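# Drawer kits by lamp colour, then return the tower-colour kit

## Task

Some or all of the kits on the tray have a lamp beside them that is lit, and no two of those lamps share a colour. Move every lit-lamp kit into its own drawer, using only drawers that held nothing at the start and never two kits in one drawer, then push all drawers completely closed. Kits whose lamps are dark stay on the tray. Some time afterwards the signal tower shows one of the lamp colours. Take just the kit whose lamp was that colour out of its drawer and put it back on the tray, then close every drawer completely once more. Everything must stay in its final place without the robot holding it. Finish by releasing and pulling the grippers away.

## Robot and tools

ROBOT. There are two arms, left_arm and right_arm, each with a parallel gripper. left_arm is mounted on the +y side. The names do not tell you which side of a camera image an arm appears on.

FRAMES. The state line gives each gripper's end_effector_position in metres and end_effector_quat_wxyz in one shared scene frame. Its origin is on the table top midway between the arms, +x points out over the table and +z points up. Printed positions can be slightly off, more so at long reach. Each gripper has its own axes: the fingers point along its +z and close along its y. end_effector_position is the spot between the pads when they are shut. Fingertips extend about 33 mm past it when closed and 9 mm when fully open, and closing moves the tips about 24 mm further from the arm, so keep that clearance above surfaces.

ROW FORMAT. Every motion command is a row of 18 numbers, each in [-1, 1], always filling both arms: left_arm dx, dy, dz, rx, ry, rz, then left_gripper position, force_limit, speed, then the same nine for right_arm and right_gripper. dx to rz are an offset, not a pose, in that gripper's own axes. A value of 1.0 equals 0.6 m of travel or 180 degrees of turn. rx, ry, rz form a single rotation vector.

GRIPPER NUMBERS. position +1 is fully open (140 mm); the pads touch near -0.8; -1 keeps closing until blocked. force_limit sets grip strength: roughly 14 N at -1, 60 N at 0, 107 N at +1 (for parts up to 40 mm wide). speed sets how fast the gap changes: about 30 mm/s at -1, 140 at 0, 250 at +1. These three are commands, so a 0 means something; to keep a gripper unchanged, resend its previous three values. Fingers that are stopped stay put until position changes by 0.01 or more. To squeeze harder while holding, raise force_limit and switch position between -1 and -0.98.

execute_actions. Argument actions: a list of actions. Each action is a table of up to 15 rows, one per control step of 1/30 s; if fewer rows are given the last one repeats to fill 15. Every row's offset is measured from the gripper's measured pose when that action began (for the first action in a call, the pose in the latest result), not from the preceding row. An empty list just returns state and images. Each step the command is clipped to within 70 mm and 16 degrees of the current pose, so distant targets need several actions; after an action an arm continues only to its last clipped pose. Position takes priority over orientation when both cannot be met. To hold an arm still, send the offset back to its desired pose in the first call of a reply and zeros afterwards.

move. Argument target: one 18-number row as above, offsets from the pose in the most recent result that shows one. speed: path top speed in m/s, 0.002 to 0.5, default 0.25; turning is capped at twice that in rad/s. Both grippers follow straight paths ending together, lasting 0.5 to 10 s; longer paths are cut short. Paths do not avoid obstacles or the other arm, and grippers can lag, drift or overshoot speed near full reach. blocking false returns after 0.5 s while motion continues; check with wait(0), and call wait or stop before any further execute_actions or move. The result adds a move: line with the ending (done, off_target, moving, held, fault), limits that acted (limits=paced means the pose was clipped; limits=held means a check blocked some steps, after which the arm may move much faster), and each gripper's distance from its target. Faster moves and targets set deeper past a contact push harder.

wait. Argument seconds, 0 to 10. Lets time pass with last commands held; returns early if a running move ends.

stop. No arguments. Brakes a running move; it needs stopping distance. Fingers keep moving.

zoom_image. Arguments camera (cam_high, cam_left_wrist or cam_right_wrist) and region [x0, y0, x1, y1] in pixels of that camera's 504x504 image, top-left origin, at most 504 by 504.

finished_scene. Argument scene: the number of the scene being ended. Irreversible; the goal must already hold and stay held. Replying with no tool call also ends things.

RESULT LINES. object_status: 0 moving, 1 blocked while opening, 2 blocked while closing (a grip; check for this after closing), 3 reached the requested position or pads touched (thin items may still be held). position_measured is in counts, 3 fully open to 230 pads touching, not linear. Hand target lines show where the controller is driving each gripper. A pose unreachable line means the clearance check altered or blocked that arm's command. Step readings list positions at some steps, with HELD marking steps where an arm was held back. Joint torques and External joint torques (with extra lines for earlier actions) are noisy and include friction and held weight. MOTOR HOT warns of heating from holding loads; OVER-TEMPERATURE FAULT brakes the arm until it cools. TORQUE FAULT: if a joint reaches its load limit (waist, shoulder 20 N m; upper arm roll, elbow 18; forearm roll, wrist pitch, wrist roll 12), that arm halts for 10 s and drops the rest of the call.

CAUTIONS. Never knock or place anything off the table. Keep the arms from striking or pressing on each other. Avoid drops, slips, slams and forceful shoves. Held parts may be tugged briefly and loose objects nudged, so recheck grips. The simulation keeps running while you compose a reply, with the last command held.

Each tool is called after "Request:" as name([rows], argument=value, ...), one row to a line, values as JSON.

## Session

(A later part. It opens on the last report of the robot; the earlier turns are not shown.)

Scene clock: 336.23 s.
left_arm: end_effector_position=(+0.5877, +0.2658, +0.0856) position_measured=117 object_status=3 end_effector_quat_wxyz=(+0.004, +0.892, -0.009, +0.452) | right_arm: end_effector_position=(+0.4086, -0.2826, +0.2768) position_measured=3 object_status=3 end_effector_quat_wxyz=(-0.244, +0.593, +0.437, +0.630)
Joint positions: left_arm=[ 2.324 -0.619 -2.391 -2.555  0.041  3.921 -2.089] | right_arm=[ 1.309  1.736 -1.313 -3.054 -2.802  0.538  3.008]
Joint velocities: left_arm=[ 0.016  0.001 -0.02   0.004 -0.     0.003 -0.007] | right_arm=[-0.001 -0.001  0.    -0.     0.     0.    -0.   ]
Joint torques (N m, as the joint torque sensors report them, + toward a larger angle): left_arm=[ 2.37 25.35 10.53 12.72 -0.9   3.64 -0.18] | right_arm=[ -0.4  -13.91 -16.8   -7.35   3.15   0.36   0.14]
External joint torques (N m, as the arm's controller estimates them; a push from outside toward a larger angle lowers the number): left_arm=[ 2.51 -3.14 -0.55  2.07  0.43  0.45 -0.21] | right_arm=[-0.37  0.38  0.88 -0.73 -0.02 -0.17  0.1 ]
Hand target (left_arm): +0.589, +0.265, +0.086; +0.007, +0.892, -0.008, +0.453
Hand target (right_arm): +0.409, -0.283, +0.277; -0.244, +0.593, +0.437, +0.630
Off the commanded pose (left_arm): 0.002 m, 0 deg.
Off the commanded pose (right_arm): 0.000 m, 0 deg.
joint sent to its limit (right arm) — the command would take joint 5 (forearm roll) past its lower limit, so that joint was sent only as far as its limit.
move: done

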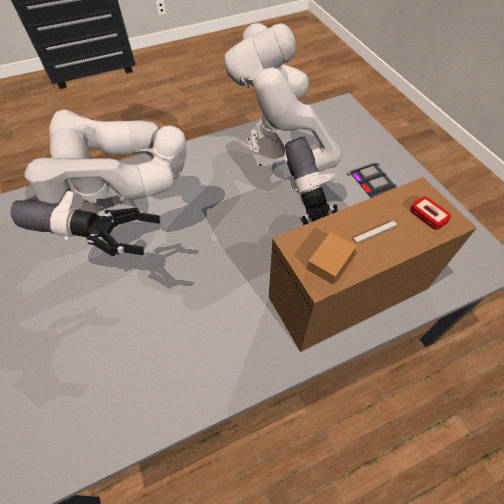

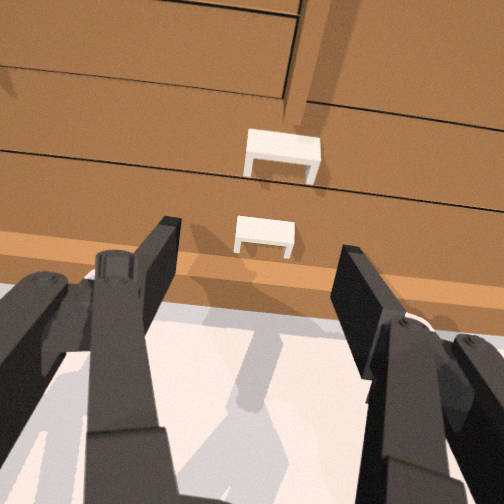

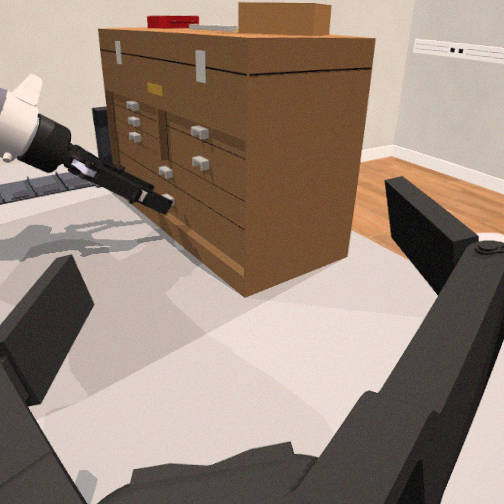

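Request:
move(target=[0.008,0,0.01,0,0,0,0.1,0,0,0,0,0,0,0,0,1,0,0], speed=0.03)

Request:
move(target=[0,0,0,0,0,0,-1,0,0,0,0,0,0,0,0,1,0,0])

Request:
move(target=[-0.059,0,-0.081,0,-0.02,0,-1,0,0,0,0,0,0,0,0,1,0,0], speed=0.06)

Scene clock: 338.60 s.
left_arm: end_effector_position=(+0.5953, +0.2662, +0.0882) position_measured=117 object_status=3 end_effector_quat_wxyz=(+0.004, +0.891, -0.008, +0.454) | right_arm: end_effector_position=(+0.4086, -0.2826, +0.2768) position_measured=3 object_status=3 end_effector_quat_wxyz=(-0.244, +0.593, +0.437, +0.630)
Joint positions: left_arm=[ 2.335 -0.623 -2.394 -2.535  0.044  3.912 -2.091] | right_arm=[ 1.309  1.736 -1.313 -3.054 -2.802  0.538  3.008]
Joint velocities: left_arm=[ 0.003  0.001 -0.004  0.003  0.002 -0.007 -0.001] | right_arm=[-0.001  0.     0.    -0.001  0.001  0.     0.001]
Joint torques (N m, as the joint torque sensors report them, + toward a larger angle): left_arm=[ 2.16 25.06 10.76 11.41 -0.53  2.65  0.12] | right_arm=[ -0.26 -13.98 -16.88  -7.51   3.13   0.37   0.14]
External joint torques (N m, as the arm's controller estimates them; a push from outside toward a larger angle lowers the number): left_arm=[ 2.22 -3.96 -0.49  0.41  0.8  -0.55  0.09] | right_arm=[-0.24  0.3   0.82 -0.88 -0.04 -0.16  0.1 ]
Hand target (left_arm): +0.595, +0.266, +0.086; +0.004, +0.892, -0.009, +0.452
Hand target (right_arm): +0.409, -0.283, +0.277; -0.244, +0.593, +0.437, +0.630
Off the commanded pose (left_arm): 0.002 m, 0 deg.
Off the commanded pose (right_arm): 0.000 m, 0 deg.
joint sent to its limit (right arm) — the command would take joint 5 (forearm roll) past its lower limit, so that joint was sent only as far as its limit.
move: done

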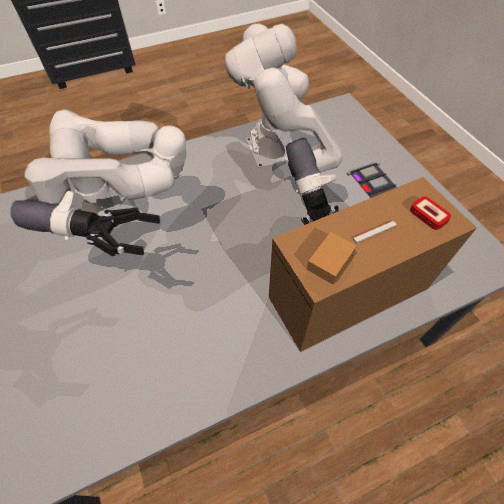

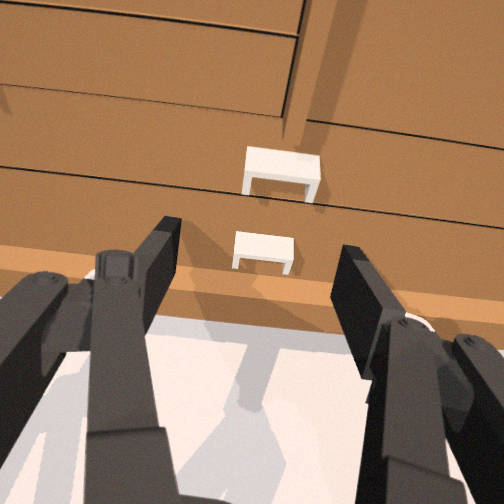

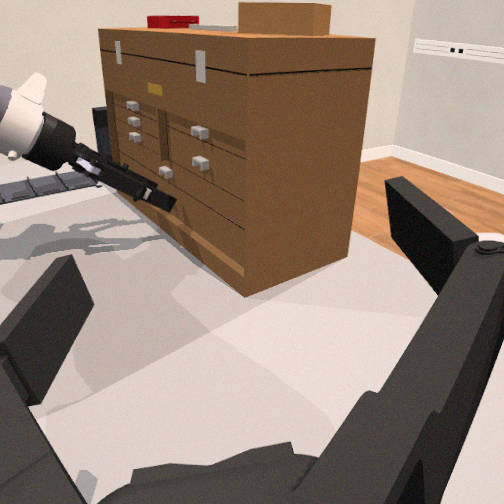

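Scene clock: 339.17 s.
left_arm: end_effector_position=(+0.5951, +0.2641, +0.0884) position_measured=195 object_status=2 end_effector_quat_wxyz=(+0.006, +0.891, -0.009, +0.454) | right_arm: end_effector_position=(+0.4086, -0.2826, +0.2768) position_measured=3 object_status=3 end_effector_quat_wxyz=(-0.244, +0.593, +0.437, +0.630)
Joint positions: left_arm=[ 2.334 -0.623 -2.395 -2.534  0.045  3.914 -2.091] | right_arm=[ 1.309  1.736 -1.313 -3.054 -2.802  0.538  3.008]
Joint velocities: left_arm=[-0.001  0.     0.001 -0.001 -0.001 -0.     0.001] | right_arm=[-0.     0.    -0.002 -0.001  0.     0.     0.001]
Joint torques (N m, as the joint torque sensors report them, + toward a larger angle): left_arm=[ 1.77 25.97 12.05  9.8  -1.6   3.    0.14] | right_arm=[ -0.46 -13.78 -16.77  -7.26   3.14   0.39   0.13]
External joint torques (N m, as the arm's controller estimates them; a push from outside toward a larger angle lowers the number): left_arm=[ 1.76 -2.96  0.79 -1.12 -0.26 -0.19  0.12] | right_arm=[-0.48  0.49  0.98 -0.64 -0.05 -0.14  0.09]
Hand target (left_arm): +0.595, +0.266, +0.088; +0.004, +0.891, -0.008, +0.454
Hand target (right_arm): +0.409, -0.283, +0.277; -0.244, +0.593, +0.437, +0.630
Off the commanded pose (left_arm): 0.002 m, 0 deg.
Off the commanded pose (right_arm): 0.000 m, 0 deg.
joint sent to its limit (right arm) — the command would take joint 5 (forearm roll) past its lower limit, so that joint was sent only as far as its limit.
move: done

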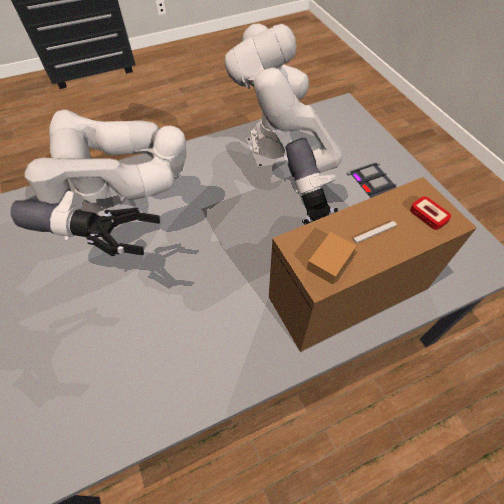

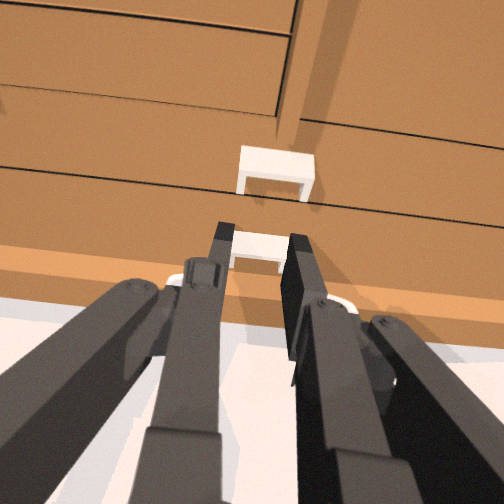

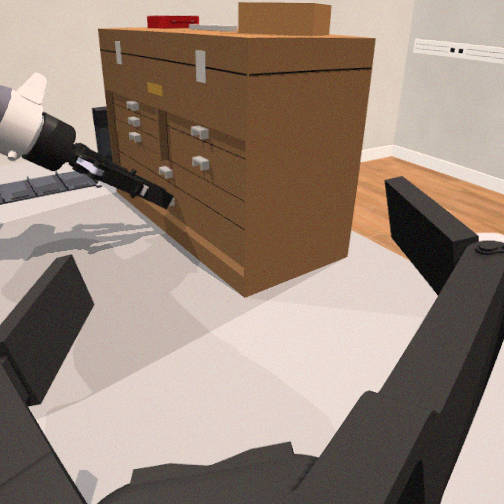

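Scene clock: 340.50 s.
left_arm: end_effector_position=(+0.5374, +0.2622, +0.0896) position_measured=196 object_status=2 end_effector_quat_wxyz=(+0.008, +0.903, -0.010, +0.429) | right_arm: end_effector_position=(+0.4086, -0.2826, +0.2768) position_measured=3 object_status=3 end_effector_quat_wxyz=(-0.244, +0.593, +0.437, +0.630)
Joint positions: left_arm=[ 2.21  -0.502 -2.324 -2.704  0.028  3.903 -2.053] | right_arm=[ 1.309  1.736 -1.313 -3.054 -2.802  0.538  3.008]
Joint velocities: left_arm=[-0.017  0.001  0.013 -0.003 -0.001 -0.006  0.006] | right_arm=[-0.002 -0.001 -0.001 -0.001 -0.    -0.    -0.001]
Joint torques (N m, as the joint torque sensors report them, + toward a larger angle): left_arm=[-0.76 22.4  10.62  5.93 -2.02  2.76  0.13] | right_arm=[ -0.46 -13.88 -16.88  -7.32   3.15   0.38   0.13]
External joint torques (N m, as the arm's controller estimates them; a push from outside toward a larger angle lowers the number): left_arm=[-0.77 -1.38  1.48 -4.43 -0.84 -0.52  0.1 ] | right_arm=[-0.43  0.42  0.84 -0.66 -0.03 -0.15  0.09]
Hand target (left_arm): +0.535, +0.265, +0.088; +0.006, +0.905, -0.009, +0.426
Hand target (right_arm): +0.409, -0.283, +0.277; -0.244, +0.593, +0.437, +0.630
Off the commanded pose (left_arm): 0.004 m, 0 deg.
Off the commanded pose (right_arm): 0.000 m, 0 deg.
joint sent to its limit (right arm) — the command would take joint 5 (forearm roll) past its lower limit, so that joint was sent only as far as its limit.
move: off_target (left_arm)

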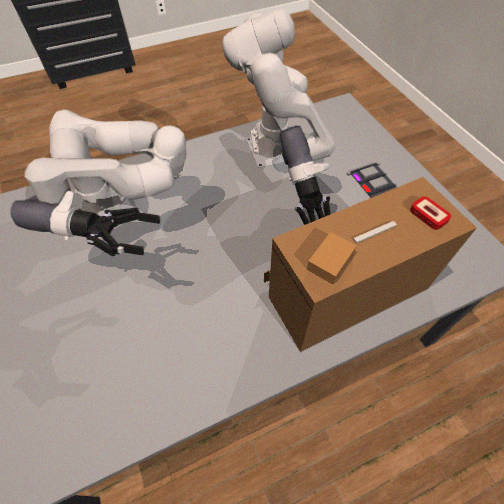

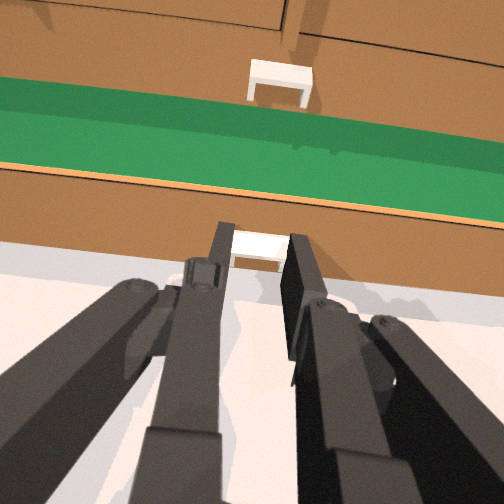

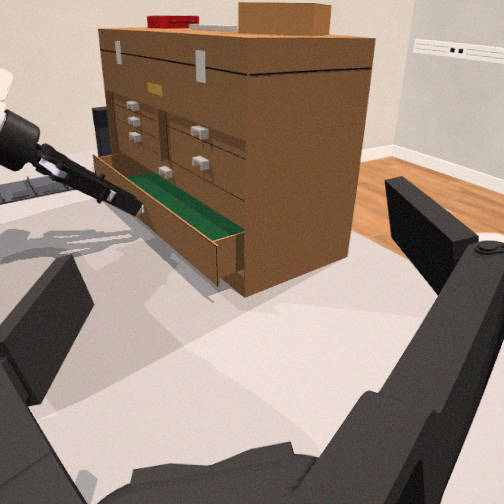

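Request:
move(target=[-0.062,-0.004,-0.072,0,-0.028,0,-1,0,0,0,0,0,0,0,0,1,0,0], speed=0.06)

Request:
move(target=[0,0,0,0,0,0,0.1,0,0,0,0,0,0,0,0,1,0,0])

Request:
move(target=[0.06,0,-0.09,0,-0.03,0,0.1,0,0,0,0,0,0,0,0,1,0,0], speed=0.07)

Scene clock: 343.87 s.
left_arm: end_effector_position=(+0.4840, +0.2607, +0.0917) position_measured=196 object_status=2 end_effector_quat_wxyz=(+0.013, +0.919, -0.011, +0.394) | right_arm: end_effector_position=(+0.4086, -0.2826, +0.2768) position_measured=3 object_status=3 end_effector_quat_wxyz=(-0.244, +0.593, +0.437, +0.630)
Joint positions: left_arm=[ 2.043 -0.346 -2.203 -2.85  -0.004  3.831 -1.979] | right_arm=[ 1.309  1.736 -1.313 -3.054 -2.802  0.538  3.008]
Joint velocities: left_arm=[-0.033  0.     0.027 -0.001  0.    -0.015  0.02 ] | right_arm=[-0.001  0.     0.     0.    -0.    -0.     0.001]
Joint torques (N m, as the joint torque sensors report them, + toward a larger angle): left_arm=[-0.81 16.53  7.33  7.21 -2.23  2.46  0.25] | right_arm=[ -0.61 -13.82 -16.66  -7.22   3.15   0.35   0.14]
External joint torques (N m, as the arm's controller estimates them; a push from outside toward a larger angle lowers the number): left_arm=[-0.89 -0.94  0.84 -3.45 -1.34 -0.91  0.22] | right_arm=[-0.55  0.45  1.03 -0.61 -0.02 -0.18  0.1 ]
Hand target (left_arm): +0.480, +0.265, +0.088; +0.008, +0.921, -0.010, +0.389
Hand target (right_arm): +0.409, -0.283, +0.277; -0.244, +0.593, +0.437, +0.630
Off the commanded pose (left_arm): 0.007 m, 1 deg.
Off the commanded pose (right_arm): 0.000 m, 0 deg.
joint sent to its limit (right arm) — the command would take joint 5 (forearm roll) past its lower limit, so that joint was sent only as far as its limit.
move: off_target (left_arm)

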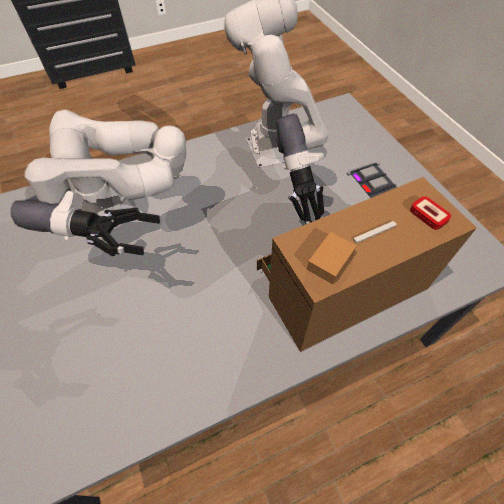

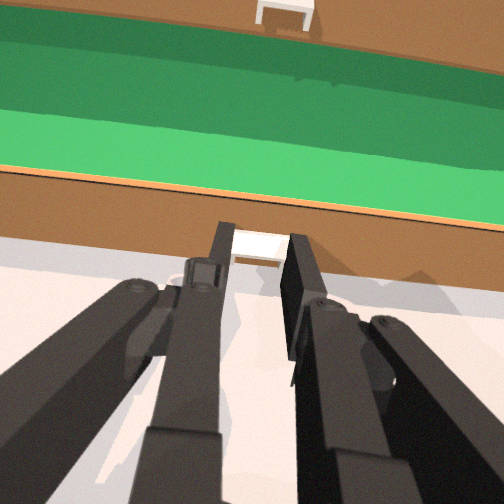

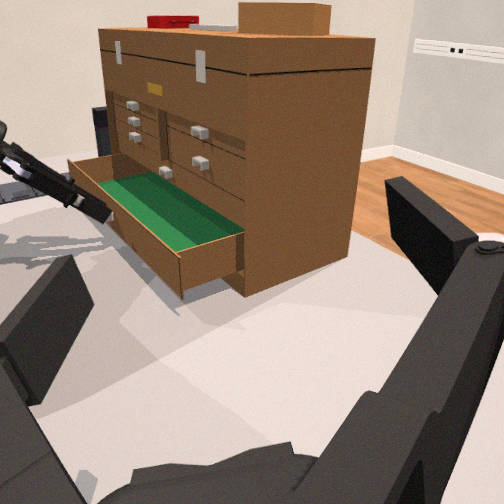

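Scene clock: 344.43 s.
left_arm: end_effector_position=(+0.4839, +0.2605, +0.0916) position_measured=117 object_status=0 end_effector_quat_wxyz=(+0.013, +0.919, -0.011, +0.394) | right_arm: end_effector_position=(+0.4086, -0.2826, +0.2768) position_measured=3 object_status=3 end_effector_quat_wxyz=(-0.244, +0.593, +0.437, +0.630)
Joint positions: left_arm=[ 2.043 -0.346 -2.203 -2.85  -0.004  3.83  -1.979] | right_arm=[ 1.309  1.736 -1.313 -3.054 -2.802  0.538  3.008]
Joint velocities: left_arm=[-0.001 -0.001 -0.     0.001  0.    -0.    -0.001] | right_arm=[ 0.     0.     0.    -0.002  0.     0.001  0.   ]
Joint torques (N m, as the joint torque sensors report them, + toward a larger angle): left_arm=[ 0.7  15.43  6.57 10.07 -1.    3.37  0.01] | right_arm=[ -0.19 -14.   -16.93  -7.5    3.12   0.37   0.12]
External joint torques (N m, as the arm's controller estimates them; a push from outside toward a larger angle lowers the number): left_arm=[ 0.72 -2.07  0.13 -0.63 -0.11  0.   -0.01] | right_arm=[-0.18  0.27  0.77 -0.83 -0.05 -0.16  0.08]
Hand target (left_arm): +0.484, +0.261, +0.092; +0.013, +0.919, -0.011, +0.394
Hand target (right_arm): +0.409, -0.283, +0.277; -0.244, +0.593, +0.437, +0.630
Off the commanded pose (left_arm): 0.000 m, 0 deg.
Off the commanded pose (right_arm): 0.000 m, 0 deg.
joint sent to its limit (right arm) — the command would take joint 5 (forearm roll) past its lower limit, so that joint was sent only as far as its limit.
move: done

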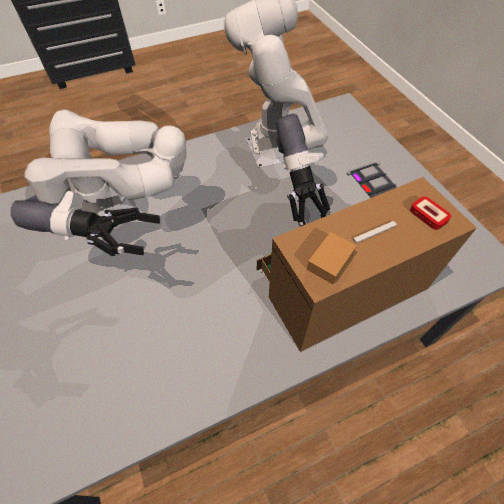

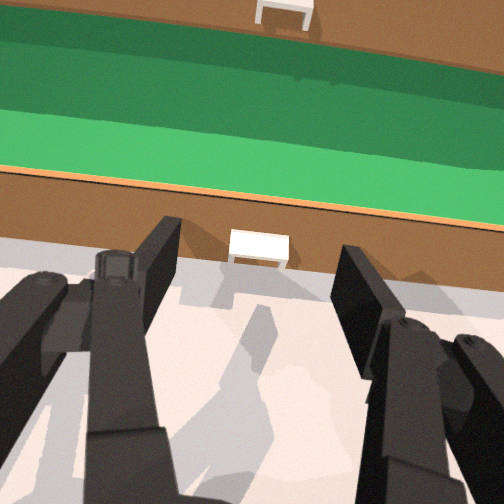

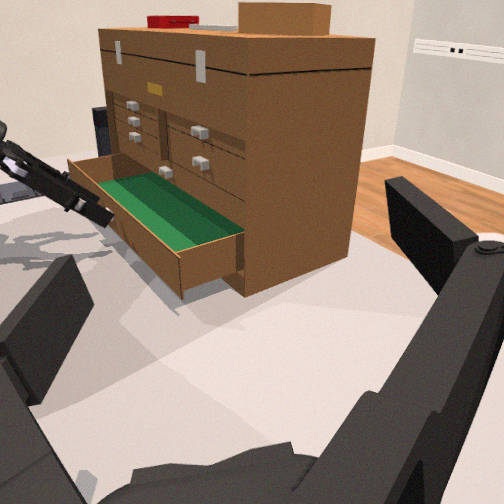

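Scene clock: 347.37 s.
left_arm: end_effector_position=(+0.4731, +0.2595, +0.1629) position_measured=117 object_status=3 end_effector_quat_wxyz=(+0.021, +0.932, -0.002, +0.361) | right_arm: end_effector_position=(+0.4086, -0.2826, +0.2768) position_measured=3 object_status=3 end_effector_quat_wxyz=(-0.244, +0.593, +0.437, +0.630)
Joint positions: left_arm=[ 2.073  0.128 -2.461 -2.76  -1.058  3.57  -0.912] | right_arm=[ 1.309  1.736 -1.313 -3.054 -2.802  0.538  3.008]
Joint velocities: left_arm=[ 0.02  -0.006 -0.031  0.021 -0.073 -0.017  0.099] | right_arm=[-0.     0.001 -0.     0.002 -0.002  0.     0.002]
Joint torques (N m, as the joint torque sensors report them, + toward a larger angle): left_arm=[ 2.27  9.84 -3.73 16.79  0.4   2.5   0.45] | right_arm=[ -0.42 -13.83 -16.53  -7.2    3.13   0.39   0.12]
External joint torques (N m, as the arm's controller estimates them; a push from outside toward a larger angle lowers the number): left_arm=[ 2.27 -3.   -1.63  0.66 -1.22 -0.59  0.43] | right_arm=[-0.43  0.41  1.16 -0.62 -0.04 -0.14  0.07]
Hand target (left_arm): +0.473, +0.260, +0.162; +0.016, +0.933, -0.012, +0.359
Hand target (right_arm): +0.409, -0.283, +0.277; -0.244, +0.593, +0.437, +0.630
Off the commanded pose (left_arm): 0.009 m, 2 deg.
Off the commanded pose (right_arm): 0.000 m, 0 deg.
joint sent to its limit (right arm) — the command would take joint 5 (forearm roll) past its lower limit, so that joint was sent only as far as its limit.
move: off_target (left_arm)

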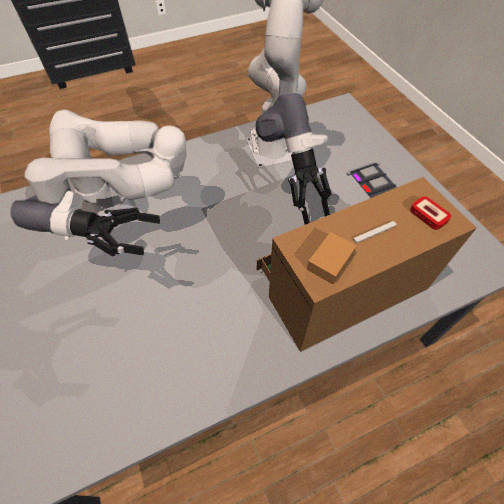

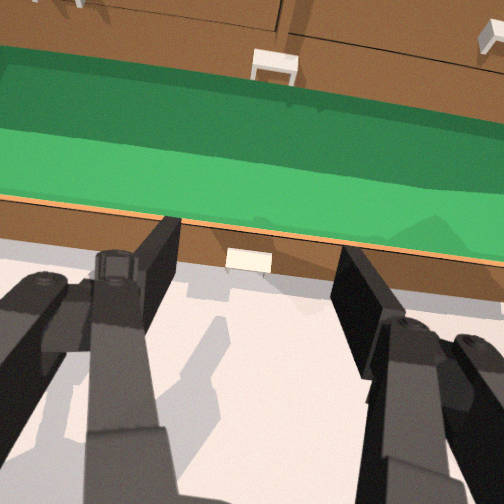

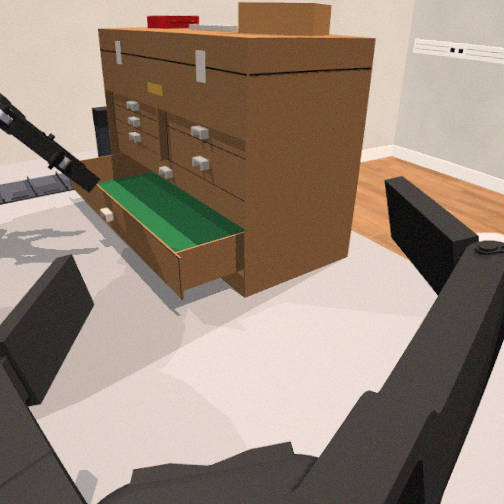

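Request:
move(target=[0,-0.4,-0.047,0,-0.095,0,0.25,0,-0.5,0,0,0,0,0,0,1,0,0], speed=0.1)

Scene clock: 352.07 s.
left_arm: end_effector_position=(+0.4587, +0.5090, +0.1836) position_measured=98 object_status=3 end_effector_quat_wxyz=(-0.000, +0.935, -0.000, +0.353) | right_arm: end_effector_position=(+0.4086, -0.2826, +0.2768) position_measured=3 object_status=3 end_effector_quat_wxyz=(-0.244, +0.593, +0.437, +0.630)
Joint positions: left_arm=[ 2.751  0.376 -2.441 -2.775 -0.993  3.247 -0.317] | right_arm=[ 1.309  1.736 -1.313 -3.054 -2.802  0.538  3.008]
Joint velocities: left_arm=[ 0.002  0.005  0.013 -0.001  0.044 -0.01  -0.002] | right_arm=[-0.     0.     0.001 -0.001  0.001  0.    -0.003]
Joint torques (N m, as the joint torque sensors report them, + toward a larger angle): left_arm=[ 0.52  8.19 -5.11 17.43  2.67  1.93 -0.09] | right_arm=[ -0.42 -13.98 -16.75  -7.24   3.12   0.38   0.15]
External joint torques (N m, as the arm's controller estimates them; a push from outside toward a larger angle lowers the number): left_arm=[ 0.53 -0.2   1.02 -1.55  0.83 -0.45 -0.11] | right_arm=[-0.4   0.29  0.95 -0.59 -0.05 -0.15  0.11]
Hand target (left_arm): +0.458, +0.508, +0.183; +0.001, +0.936, -0.002, +0.353
Hand target (right_arm): +0.409, -0.283, +0.277; -0.244, +0.593, +0.437, +0.630
Off the commanded pose (left_arm): 0.012 m, 16 deg.
Off the commanded pose (right_arm): 0.000 m, 0 deg.
joint sent to its limit (left arm) — the command would take joint 1 (waist) past its upper limit, so that joint was sent only as far as its limit.
joint sent to its limit (right arm) — the command would take joint 5 (forearm roll) past its lower limit, so that joint was sent only as far as its limit.
move: off_target (left_arm)

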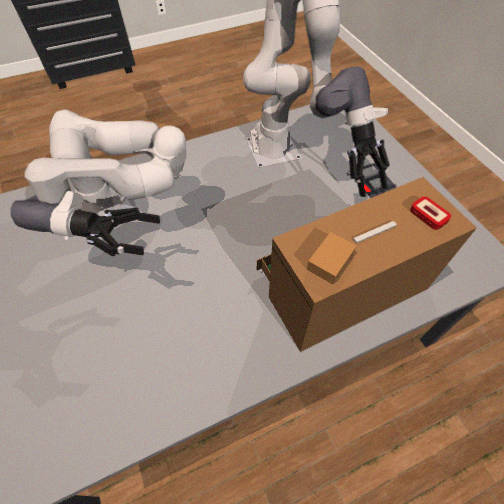

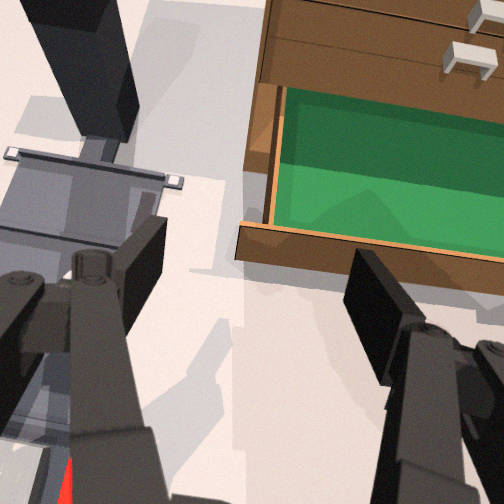

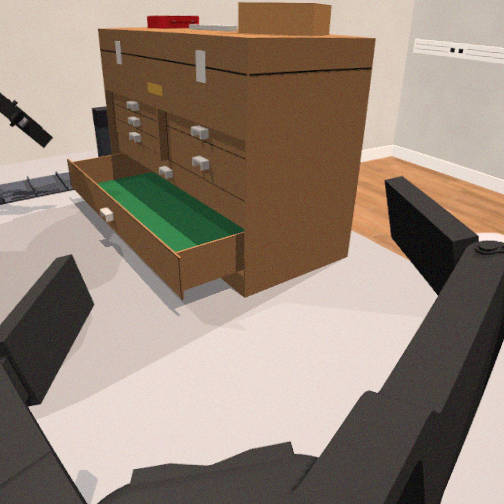

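Request:
move(target=[0.15,0.3,-0.25,0,0,0,0.25,0,-0.5,0,0,0,0,0,0,1,0,0], speed=0.15)

Scene clock: 357.20 s.
left_arm: end_effector_position=(+0.4323, +0.3285, +0.3565) position_measured=98 object_status=3 end_effector_quat_wxyz=(+0.007, +0.933, +0.013, +0.360) | right_arm: end_effector_position=(+0.4086, -0.2826, +0.2768) position_measured=3 object_status=3 end_effector_quat_wxyz=(-0.244, +0.593, +0.437, +0.630)
Joint positions: left_arm=[ 2.06   0.607 -2.515 -2.32  -2.148  4.017  0.481] | right_arm=[ 1.309  1.736 -1.313 -3.054 -2.802  0.538  3.008]
Joint velocities: left_arm=[-0.005  0.001  0.005  0.002  0.001  0.011  0.031] | right_arm=[ 0.    -0.001 -0.001 -0.    -0.001 -0.001 -0.003]
Joint torques (N m, as the joint torque sensors report them, + toward a larger angle): left_arm=[-1.44  3.   -9.11 21.33  1.46  1.46  0.3 ] | right_arm=[ -0.53 -13.82 -16.61  -7.22   3.15   0.37   0.13]
External joint torques (N m, as the arm's controller estimates them; a push from outside toward a larger angle lowers the number): left_arm=[-1.49  0.58  0.45  1.58  0.04  0.43  0.28] | right_arm=[-0.53  0.48  1.09 -0.61 -0.02 -0.15  0.09]
Hand target (left_arm): +0.432, +0.329, +0.358; +0.004, +0.933, +0.008, +0.360
Hand target (right_arm): +0.409, -0.283, +0.277; -0.244, +0.593, +0.437, +0.630
Off the commanded pose (left_arm): 0.005 m, 2 deg.
Off the commanded pose (right_arm): 0.000 m, 0 deg.
joint sent to its limit (right arm) — the command would take joint 5 (forearm roll) past its lower limit, so that joint was sent only as far as its limit.
move: off_target (left_arm)

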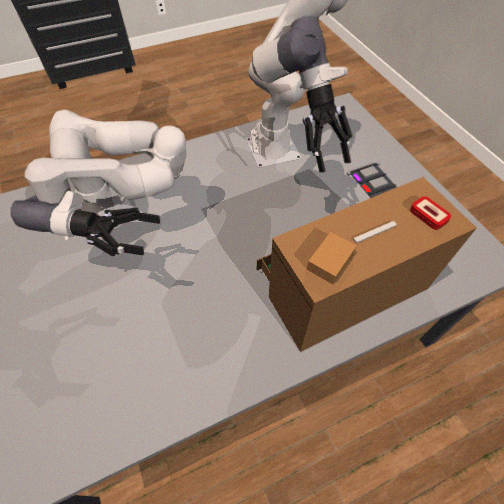

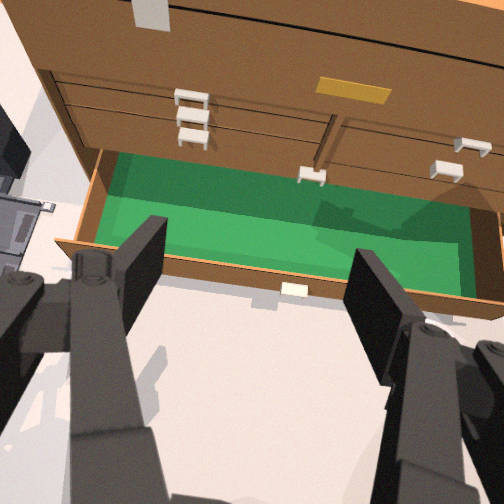

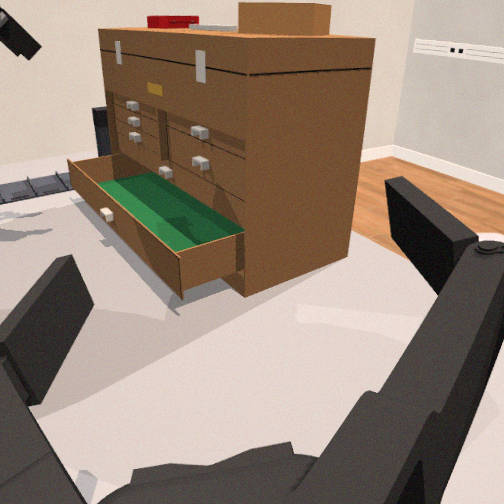

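Request:
move(target=[0.16,0.38,-0.09,0,-0.1,0,0.25,0,-0.5,0,0,0,0,0,0,1,0,0], speed=0.15)

Scene clock: 365.77 s.
left_arm: end_effector_position=(+0.4720, +0.1047, +0.4546) position_measured=98 object_status=3 end_effector_quat_wxyz=(+0.064, +0.937, -0.003, +0.343) | right_arm: end_effector_position=(+0.4086, -0.2826, +0.2768) position_measured=3 object_status=3 end_effector_quat_wxyz=(-0.244, +0.593, +0.437, +0.630)
Joint positions: left_arm=[ 1.345 -0.002 -1.859 -1.537 -2.786  4.118  0.824] | right_arm=[ 1.309  1.736 -1.313 -3.054 -2.802  0.538  3.008]
Joint velocities: left_arm=[ 0.095 -0.022 -0.088  0.003  0.001 -0.008 -0.005] | right_arm=[ 0.    -0.001  0.001  0.    -0.001 -0.001 -0.002]
Joint torques (N m, as the joint torque sensors report them, + toward a larger angle): left_arm=[ 2.69  4.82 -1.47 20.75 -0.73  0.02 -0.09] | right_arm=[ -0.46 -13.88 -16.96  -7.44   3.13   0.38   0.16]
External joint torques (N m, as the arm's controller estimates them; a push from outside toward a larger angle lowers the number): left_arm=[ 2.83 -2.56 -1.43  0.47 -1.17 -0.49 -0.11] | right_arm=[-0.45  0.41  0.73 -0.83 -0.04 -0.15  0.12]
Hand target (left_arm): +0.473, +0.103, +0.456; +0.067, +0.936, -0.000, +0.345
Hand target (right_arm): +0.409, -0.283, +0.277; -0.244, +0.593, +0.437, +0.630
Off the commanded pose (left_arm): 0.011 m, 17 deg; orientation clipped at the last step of the last action.
Off the commanded pose (right_arm): 0.000 m, 0 deg.
joint sent to its limit (left arm) — the command would take joint 5 (forearm roll) past its lower limit, so that joint was sent only as far as its limit.
joint sent to its limit (right arm) — the command would take joint 5 (forearm roll) past its lower limit, so that joint was sent only as far as its limit.
move: off_target (left_arm); limits=paced

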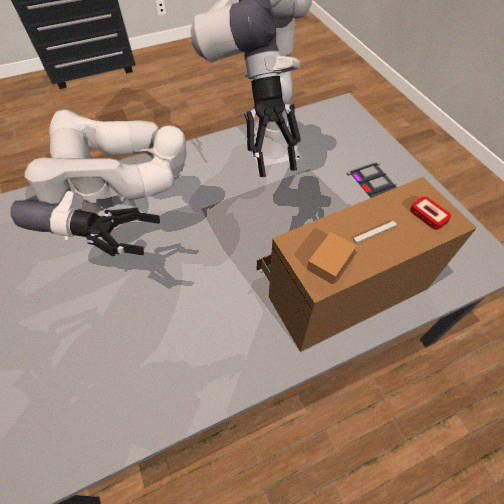

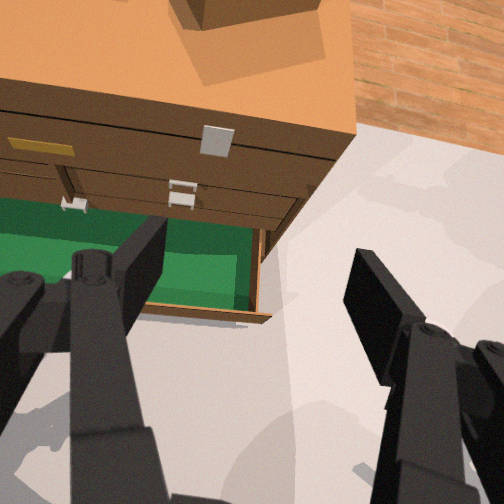

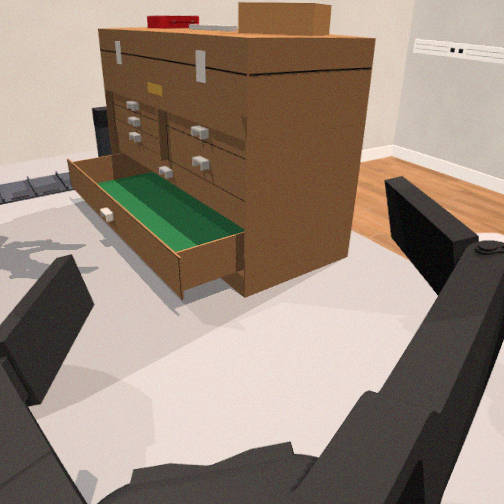

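Request:
move(target=[0.238,0.19,-0.14,-0.128,0.13,0,0.25,0,-0.5,0,0,0,0,0,0,1,0,0], speed=0.12)

Scene clock: 374.10 s.
left_arm: end_effector_position=(+0.5206, +0.0076, +0.6240) position_measured=98 object_status=3 end_effector_quat_wxyz=(+0.250, +0.819, -0.058, +0.514) | right_arm: end_effector_position=(+0.4086, -0.2826, +0.2768) position_measured=3 object_status=3 end_effector_quat_wxyz=(-0.244, +0.593, +0.437, +0.630)
Joint positions: left_arm=[ 1.469  0.204 -2.213 -1.505 -2.428  3.775  0.612] | right_arm=[ 1.309  1.736 -1.313 -3.054 -2.802  0.538  3.008]
Joint velocities: left_arm=[ 0.007  0.001 -0.004  0.    -0.001 -0.013 -0.007] | right_arm=[ 0.     0.     0.001 -0.001  0.     0.001 -0.   ]
Joint torques (N m, as the joint torque sensors report them, + toward a larger angle): left_arm=[ 1.7   5.74 -5.93 20.84  1.76 -1.43 -0.11] | right_arm=[ -0.22 -13.86 -16.93  -7.33   3.15   0.36   0.14]
External joint torques (N m, as the arm's controller estimates them; a push from outside toward a larger angle lowers the number): left_arm=[ 1.63 -2.11 -1.07  0.36  0.65 -0.38 -0.15] | right_arm=[-0.18  0.39  0.73 -0.69 -0.01 -0.17  0.1 ]
Hand target (left_arm): +0.522, +0.007, +0.627; +0.252, +0.817, -0.056, +0.516
Hand target (right_arm): +0.409, -0.283, +0.277; -0.244, +0.593, +0.437, +0.630
Off the commanded pose (left_arm): 0.001 m, 0 deg.
Off the commanded pose (right_arm): 0.000 m, 0 deg.
joint sent to its limit (right arm) — the command would take joint 5 (forearm roll) past its lower limit, so that joint was sent only as far as its limit.
move: done

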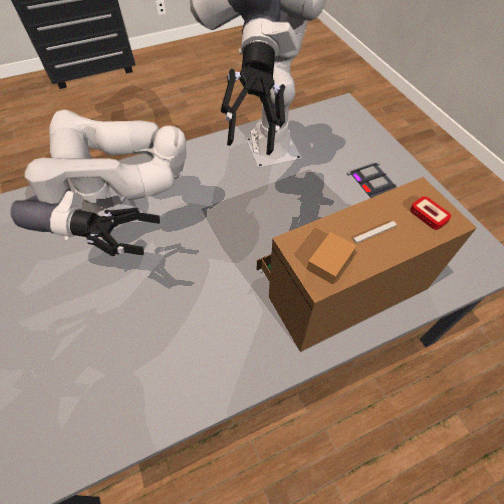

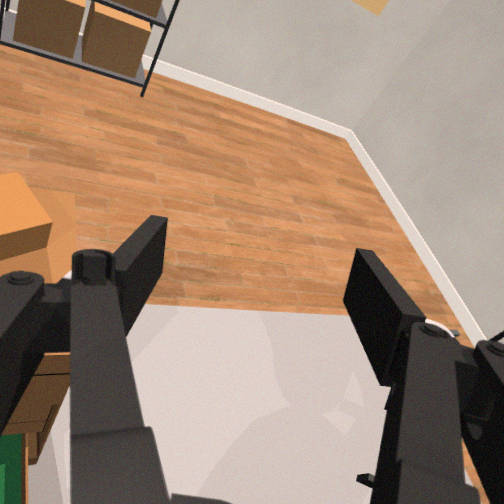

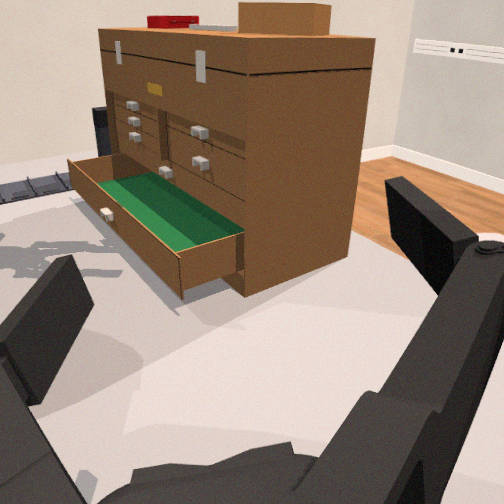

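Request:
move(target=[0.135,-0.457,-0.12,0.139,0.056,-0.055,0.25,0,-0.5,0,0,0,0,0,0,1,0,0])

Request:
move(target=[0.135,-0.457,-0.12,0.139,0.056,-0.055,0.25,0,-0.5,0,0,0,0,0,0,1,0,0])

Request:
move(target=[0.135,-0.457,-0.12,0.139,0.056,-0.055,0.25,0,-0.5,0,0,0,0,0,0,1,0,0])

Scene clock: 388.73 s.
left_arm: end_effector_position=(+0.5940, +0.2927, +0.6286) position_measured=98 object_status=3 end_effector_quat_wxyz=(+0.108, +0.807, +0.138, +0.564) | right_arm: end_effector_position=(+0.4086, -0.2826, +0.2768) position_measured=3 object_status=3 end_effector_quat_wxyz=(-0.244, +0.593, +0.437, +0.630)
Joint positions: left_arm=[ 2.01   0.269 -2.419 -1.622 -2.174  3.852  0.371] | right_arm=[ 1.309  1.736 -1.313 -3.054 -2.802  0.538  3.008]
Joint velocities: left_arm=[ 0.009 -0.005 -0.006 -0.001  0.001 -0.    -0.03 ] | right_arm=[ 0.001  0.    -0.    -0.002  0.001  0.001  0.   ]
Joint torques (N m, as the joint torque sensors report them, + toward a larger angle): left_arm=[ 2.01  7.54 -7.86 21.72  2.   -0.78  0.05] | right_arm=[ -0.57 -14.   -16.42  -7.23   3.14   0.39   0.13]
External joint torques (N m, as the arm's controller estimates them; a push from outside toward a larger angle lowers the number): left_arm=[ 2.01 -2.17 -2.22  1.38  0.09 -0.1   0.01] | right_arm=[-0.53  0.27  1.29 -0.56 -0.04 -0.14  0.09]
Hand target (left_arm): +0.594, +0.293, +0.630; +0.111, +0.805, +0.142, +0.565
Hand target (right_arm): +0.409, -0.283, +0.277; -0.244, +0.593, +0.437, +0.630
Off the commanded pose (left_arm): 0.005 m, 1 deg.
Off the commanded pose (right_arm): 0.000 m, 0 deg.
joint sent to its limit (right arm) — the command would take joint 5 (forearm roll) past its lower limit, so that joint was sent only as far as its limit.
move: off_target (left_arm)

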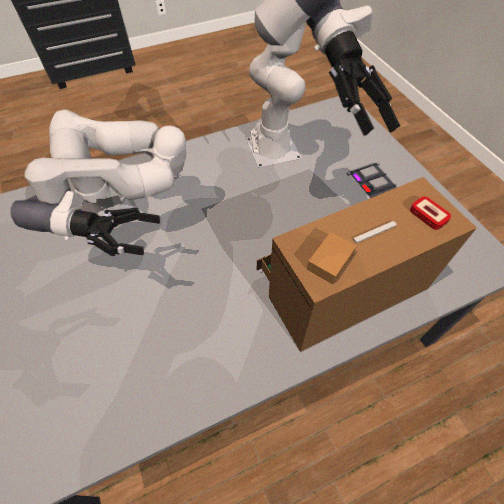

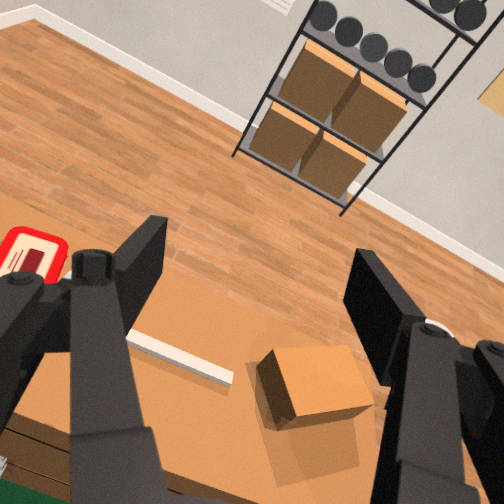

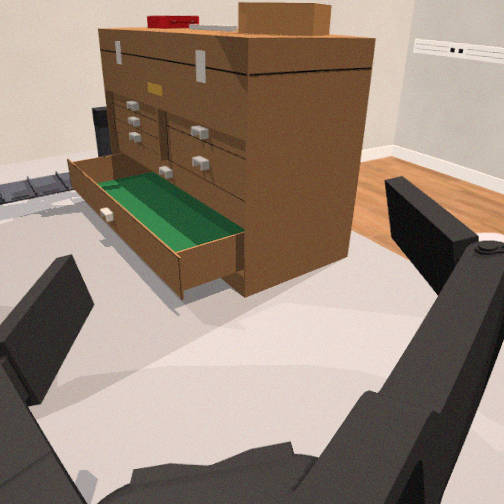

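Scene clock: 390.37 s.
left_arm: end_effector_position=(+0.5237, +0.5781, +0.6390) position_measured=98 object_status=3 end_effector_quat_wxyz=(-0.038, +0.745, +0.326, +0.581) | right_arm: end_effector_position=(+0.4086, -0.2826, +0.2768) position_measured=3 object_status=3 end_effector_quat_wxyz=(-0.244, +0.593, +0.437, +0.630)
Joint positions: left_arm=[ 2.439  0.396 -2.527 -1.756 -1.945  3.98   0.184] | right_arm=[ 1.309  1.736 -1.313 -3.054 -2.802  0.538  3.008]
Joint velocities: left_arm=[ 0.005 -0.005 -0.001 -0.001 -0.    -0.    -0.02 ] | right_arm=[-0.     0.    -0.001  0.    -0.     0.     0.001]
Joint torques (N m, as the joint torque sensors report them, + toward a larger angle): left_arm=[ 2.3   4.09 -8.67 19.92  2.94 -0.16  0.  ] | right_arm=[ -0.31 -13.97 -16.59  -7.48   3.14   0.36   0.16]
External joint torques (N m, as the arm's controller estimates them; a push from outside toward a larger angle lowers the number): left_arm=[ 2.26 -2.91 -1.29  0.21  0.52  0.19 -0.04] | right_arm=[-0.3   0.3   1.09 -0.91 -0.03 -0.16  0.12]
Hand target (left_arm): +0.523, +0.579, +0.641; -0.038, +0.743, +0.329, +0.582
Hand target (right_arm): +0.409, -0.283, +0.277; -0.244, +0.593, +0.437, +0.630
Off the commanded pose (left_arm): 0.005 m, 1 deg.
Off the commanded pose (right_arm): 0.000 m, 0 deg.
joint sent to its limit (right arm) — the command would take joint 5 (forearm roll) past its lower limit, so that joint was sent only as far as its limit.
move: off_target (left_arm)

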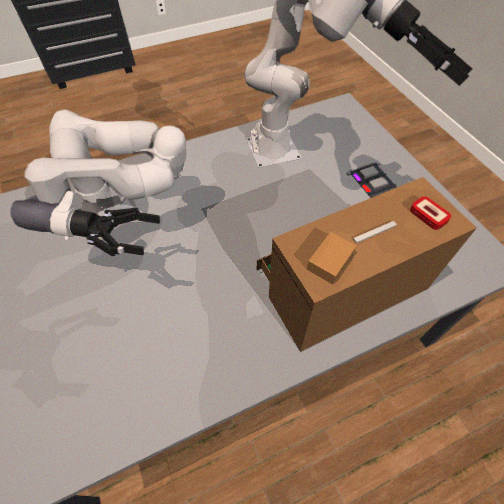

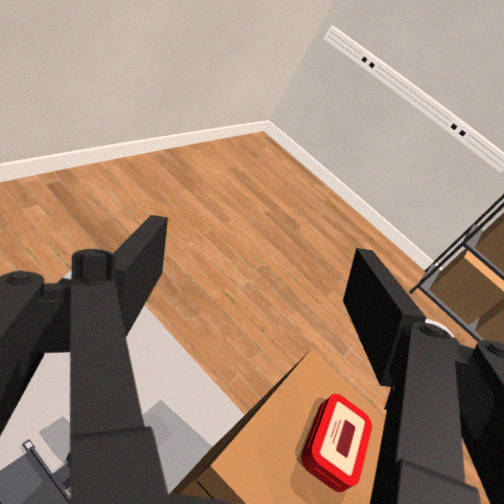

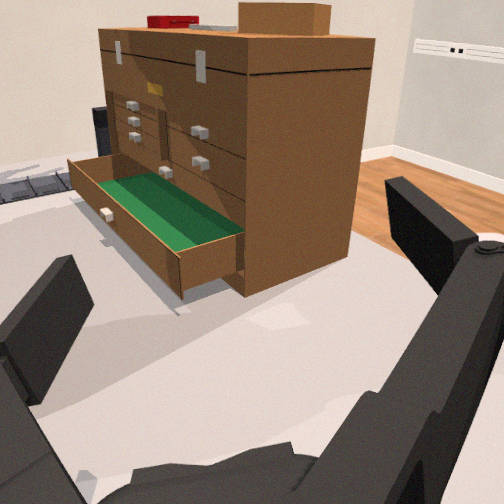

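Scene clock: 392.07 s.
left_arm: end_effector_position=(+0.3272, +0.7955, +0.6518) position_measured=98 object_status=3 end_effector_quat_wxyz=(-0.181, +0.637, +0.494, +0.563) | right_arm: end_effector_position=(+0.4086, -0.2826, +0.2768) position_measured=3 object_status=3 end_effector_quat_wxyz=(-0.244, +0.593, +0.437, +0.630)
Joint positions: left_arm=[ 2.751  0.583 -2.551 -1.878 -1.738  4.178  0.074] | right_arm=[ 1.309  1.736 -1.313 -3.054 -2.802  0.538  3.008]
Joint velocities: left_arm=[ 0.001 -0.     0.001 -0.001  0.006  0.008 -0.011] | right_arm=[ 0.001  0.001 -0.001  0.     0.     0.    -0.001]
Joint torques (N m, as the joint torque sensors report them, + toward a larger angle): left_arm=[ 1.08  0.31 -9.49 19.21  3.56  0.22  0.01] | right_arm=[ -0.37 -13.86 -16.62  -7.36   3.16   0.37   0.15]
External joint torques (N m, as the arm's controller estimates them; a push from outside toward a larger angle lowers the number): left_arm=[ 1.08  0.28  0.72  1.15  0.98  0.43 -0.03] | right_arm=[-0.41  0.41  1.09 -0.8  -0.02 -0.15  0.11]
Hand target (left_arm): +0.324, +0.798, +0.653; -0.182, +0.633, +0.498, +0.564
Hand target (right_arm): +0.409, -0.283, +0.277; -0.244, +0.593, +0.437, +0.630
Off the commanded pose (left_arm): 0.006 m, 1 deg.
Off the commanded pose (right_arm): 0.000 m, 0 deg.
joint sent to its limit (left arm) — the command would take joint 1 (waist) past its upper limit, so that joint was sent only as far as its limit.
joint sent to its limit (right arm) — the command would take joint 5 (forearm roll) past its lower limit, so that joint was sent only as far as its limit.
move: off_target (left_arm)

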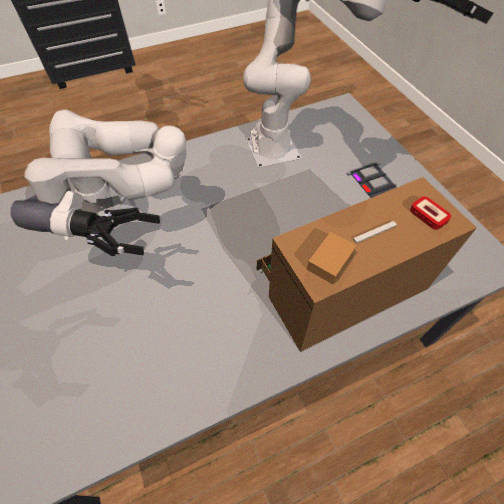

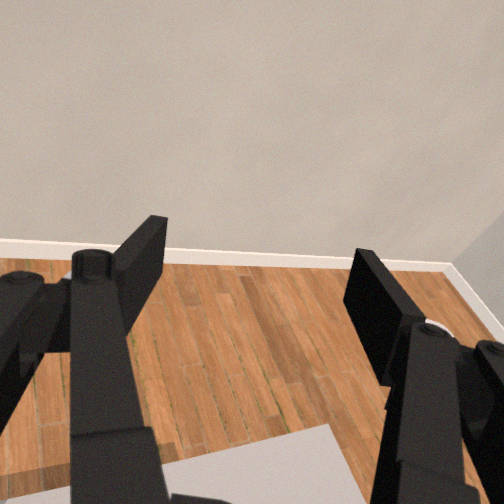

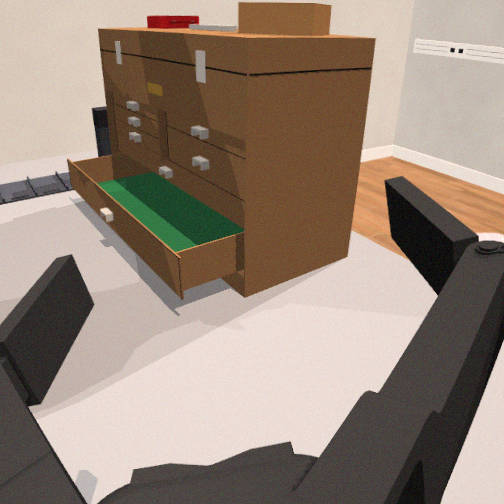

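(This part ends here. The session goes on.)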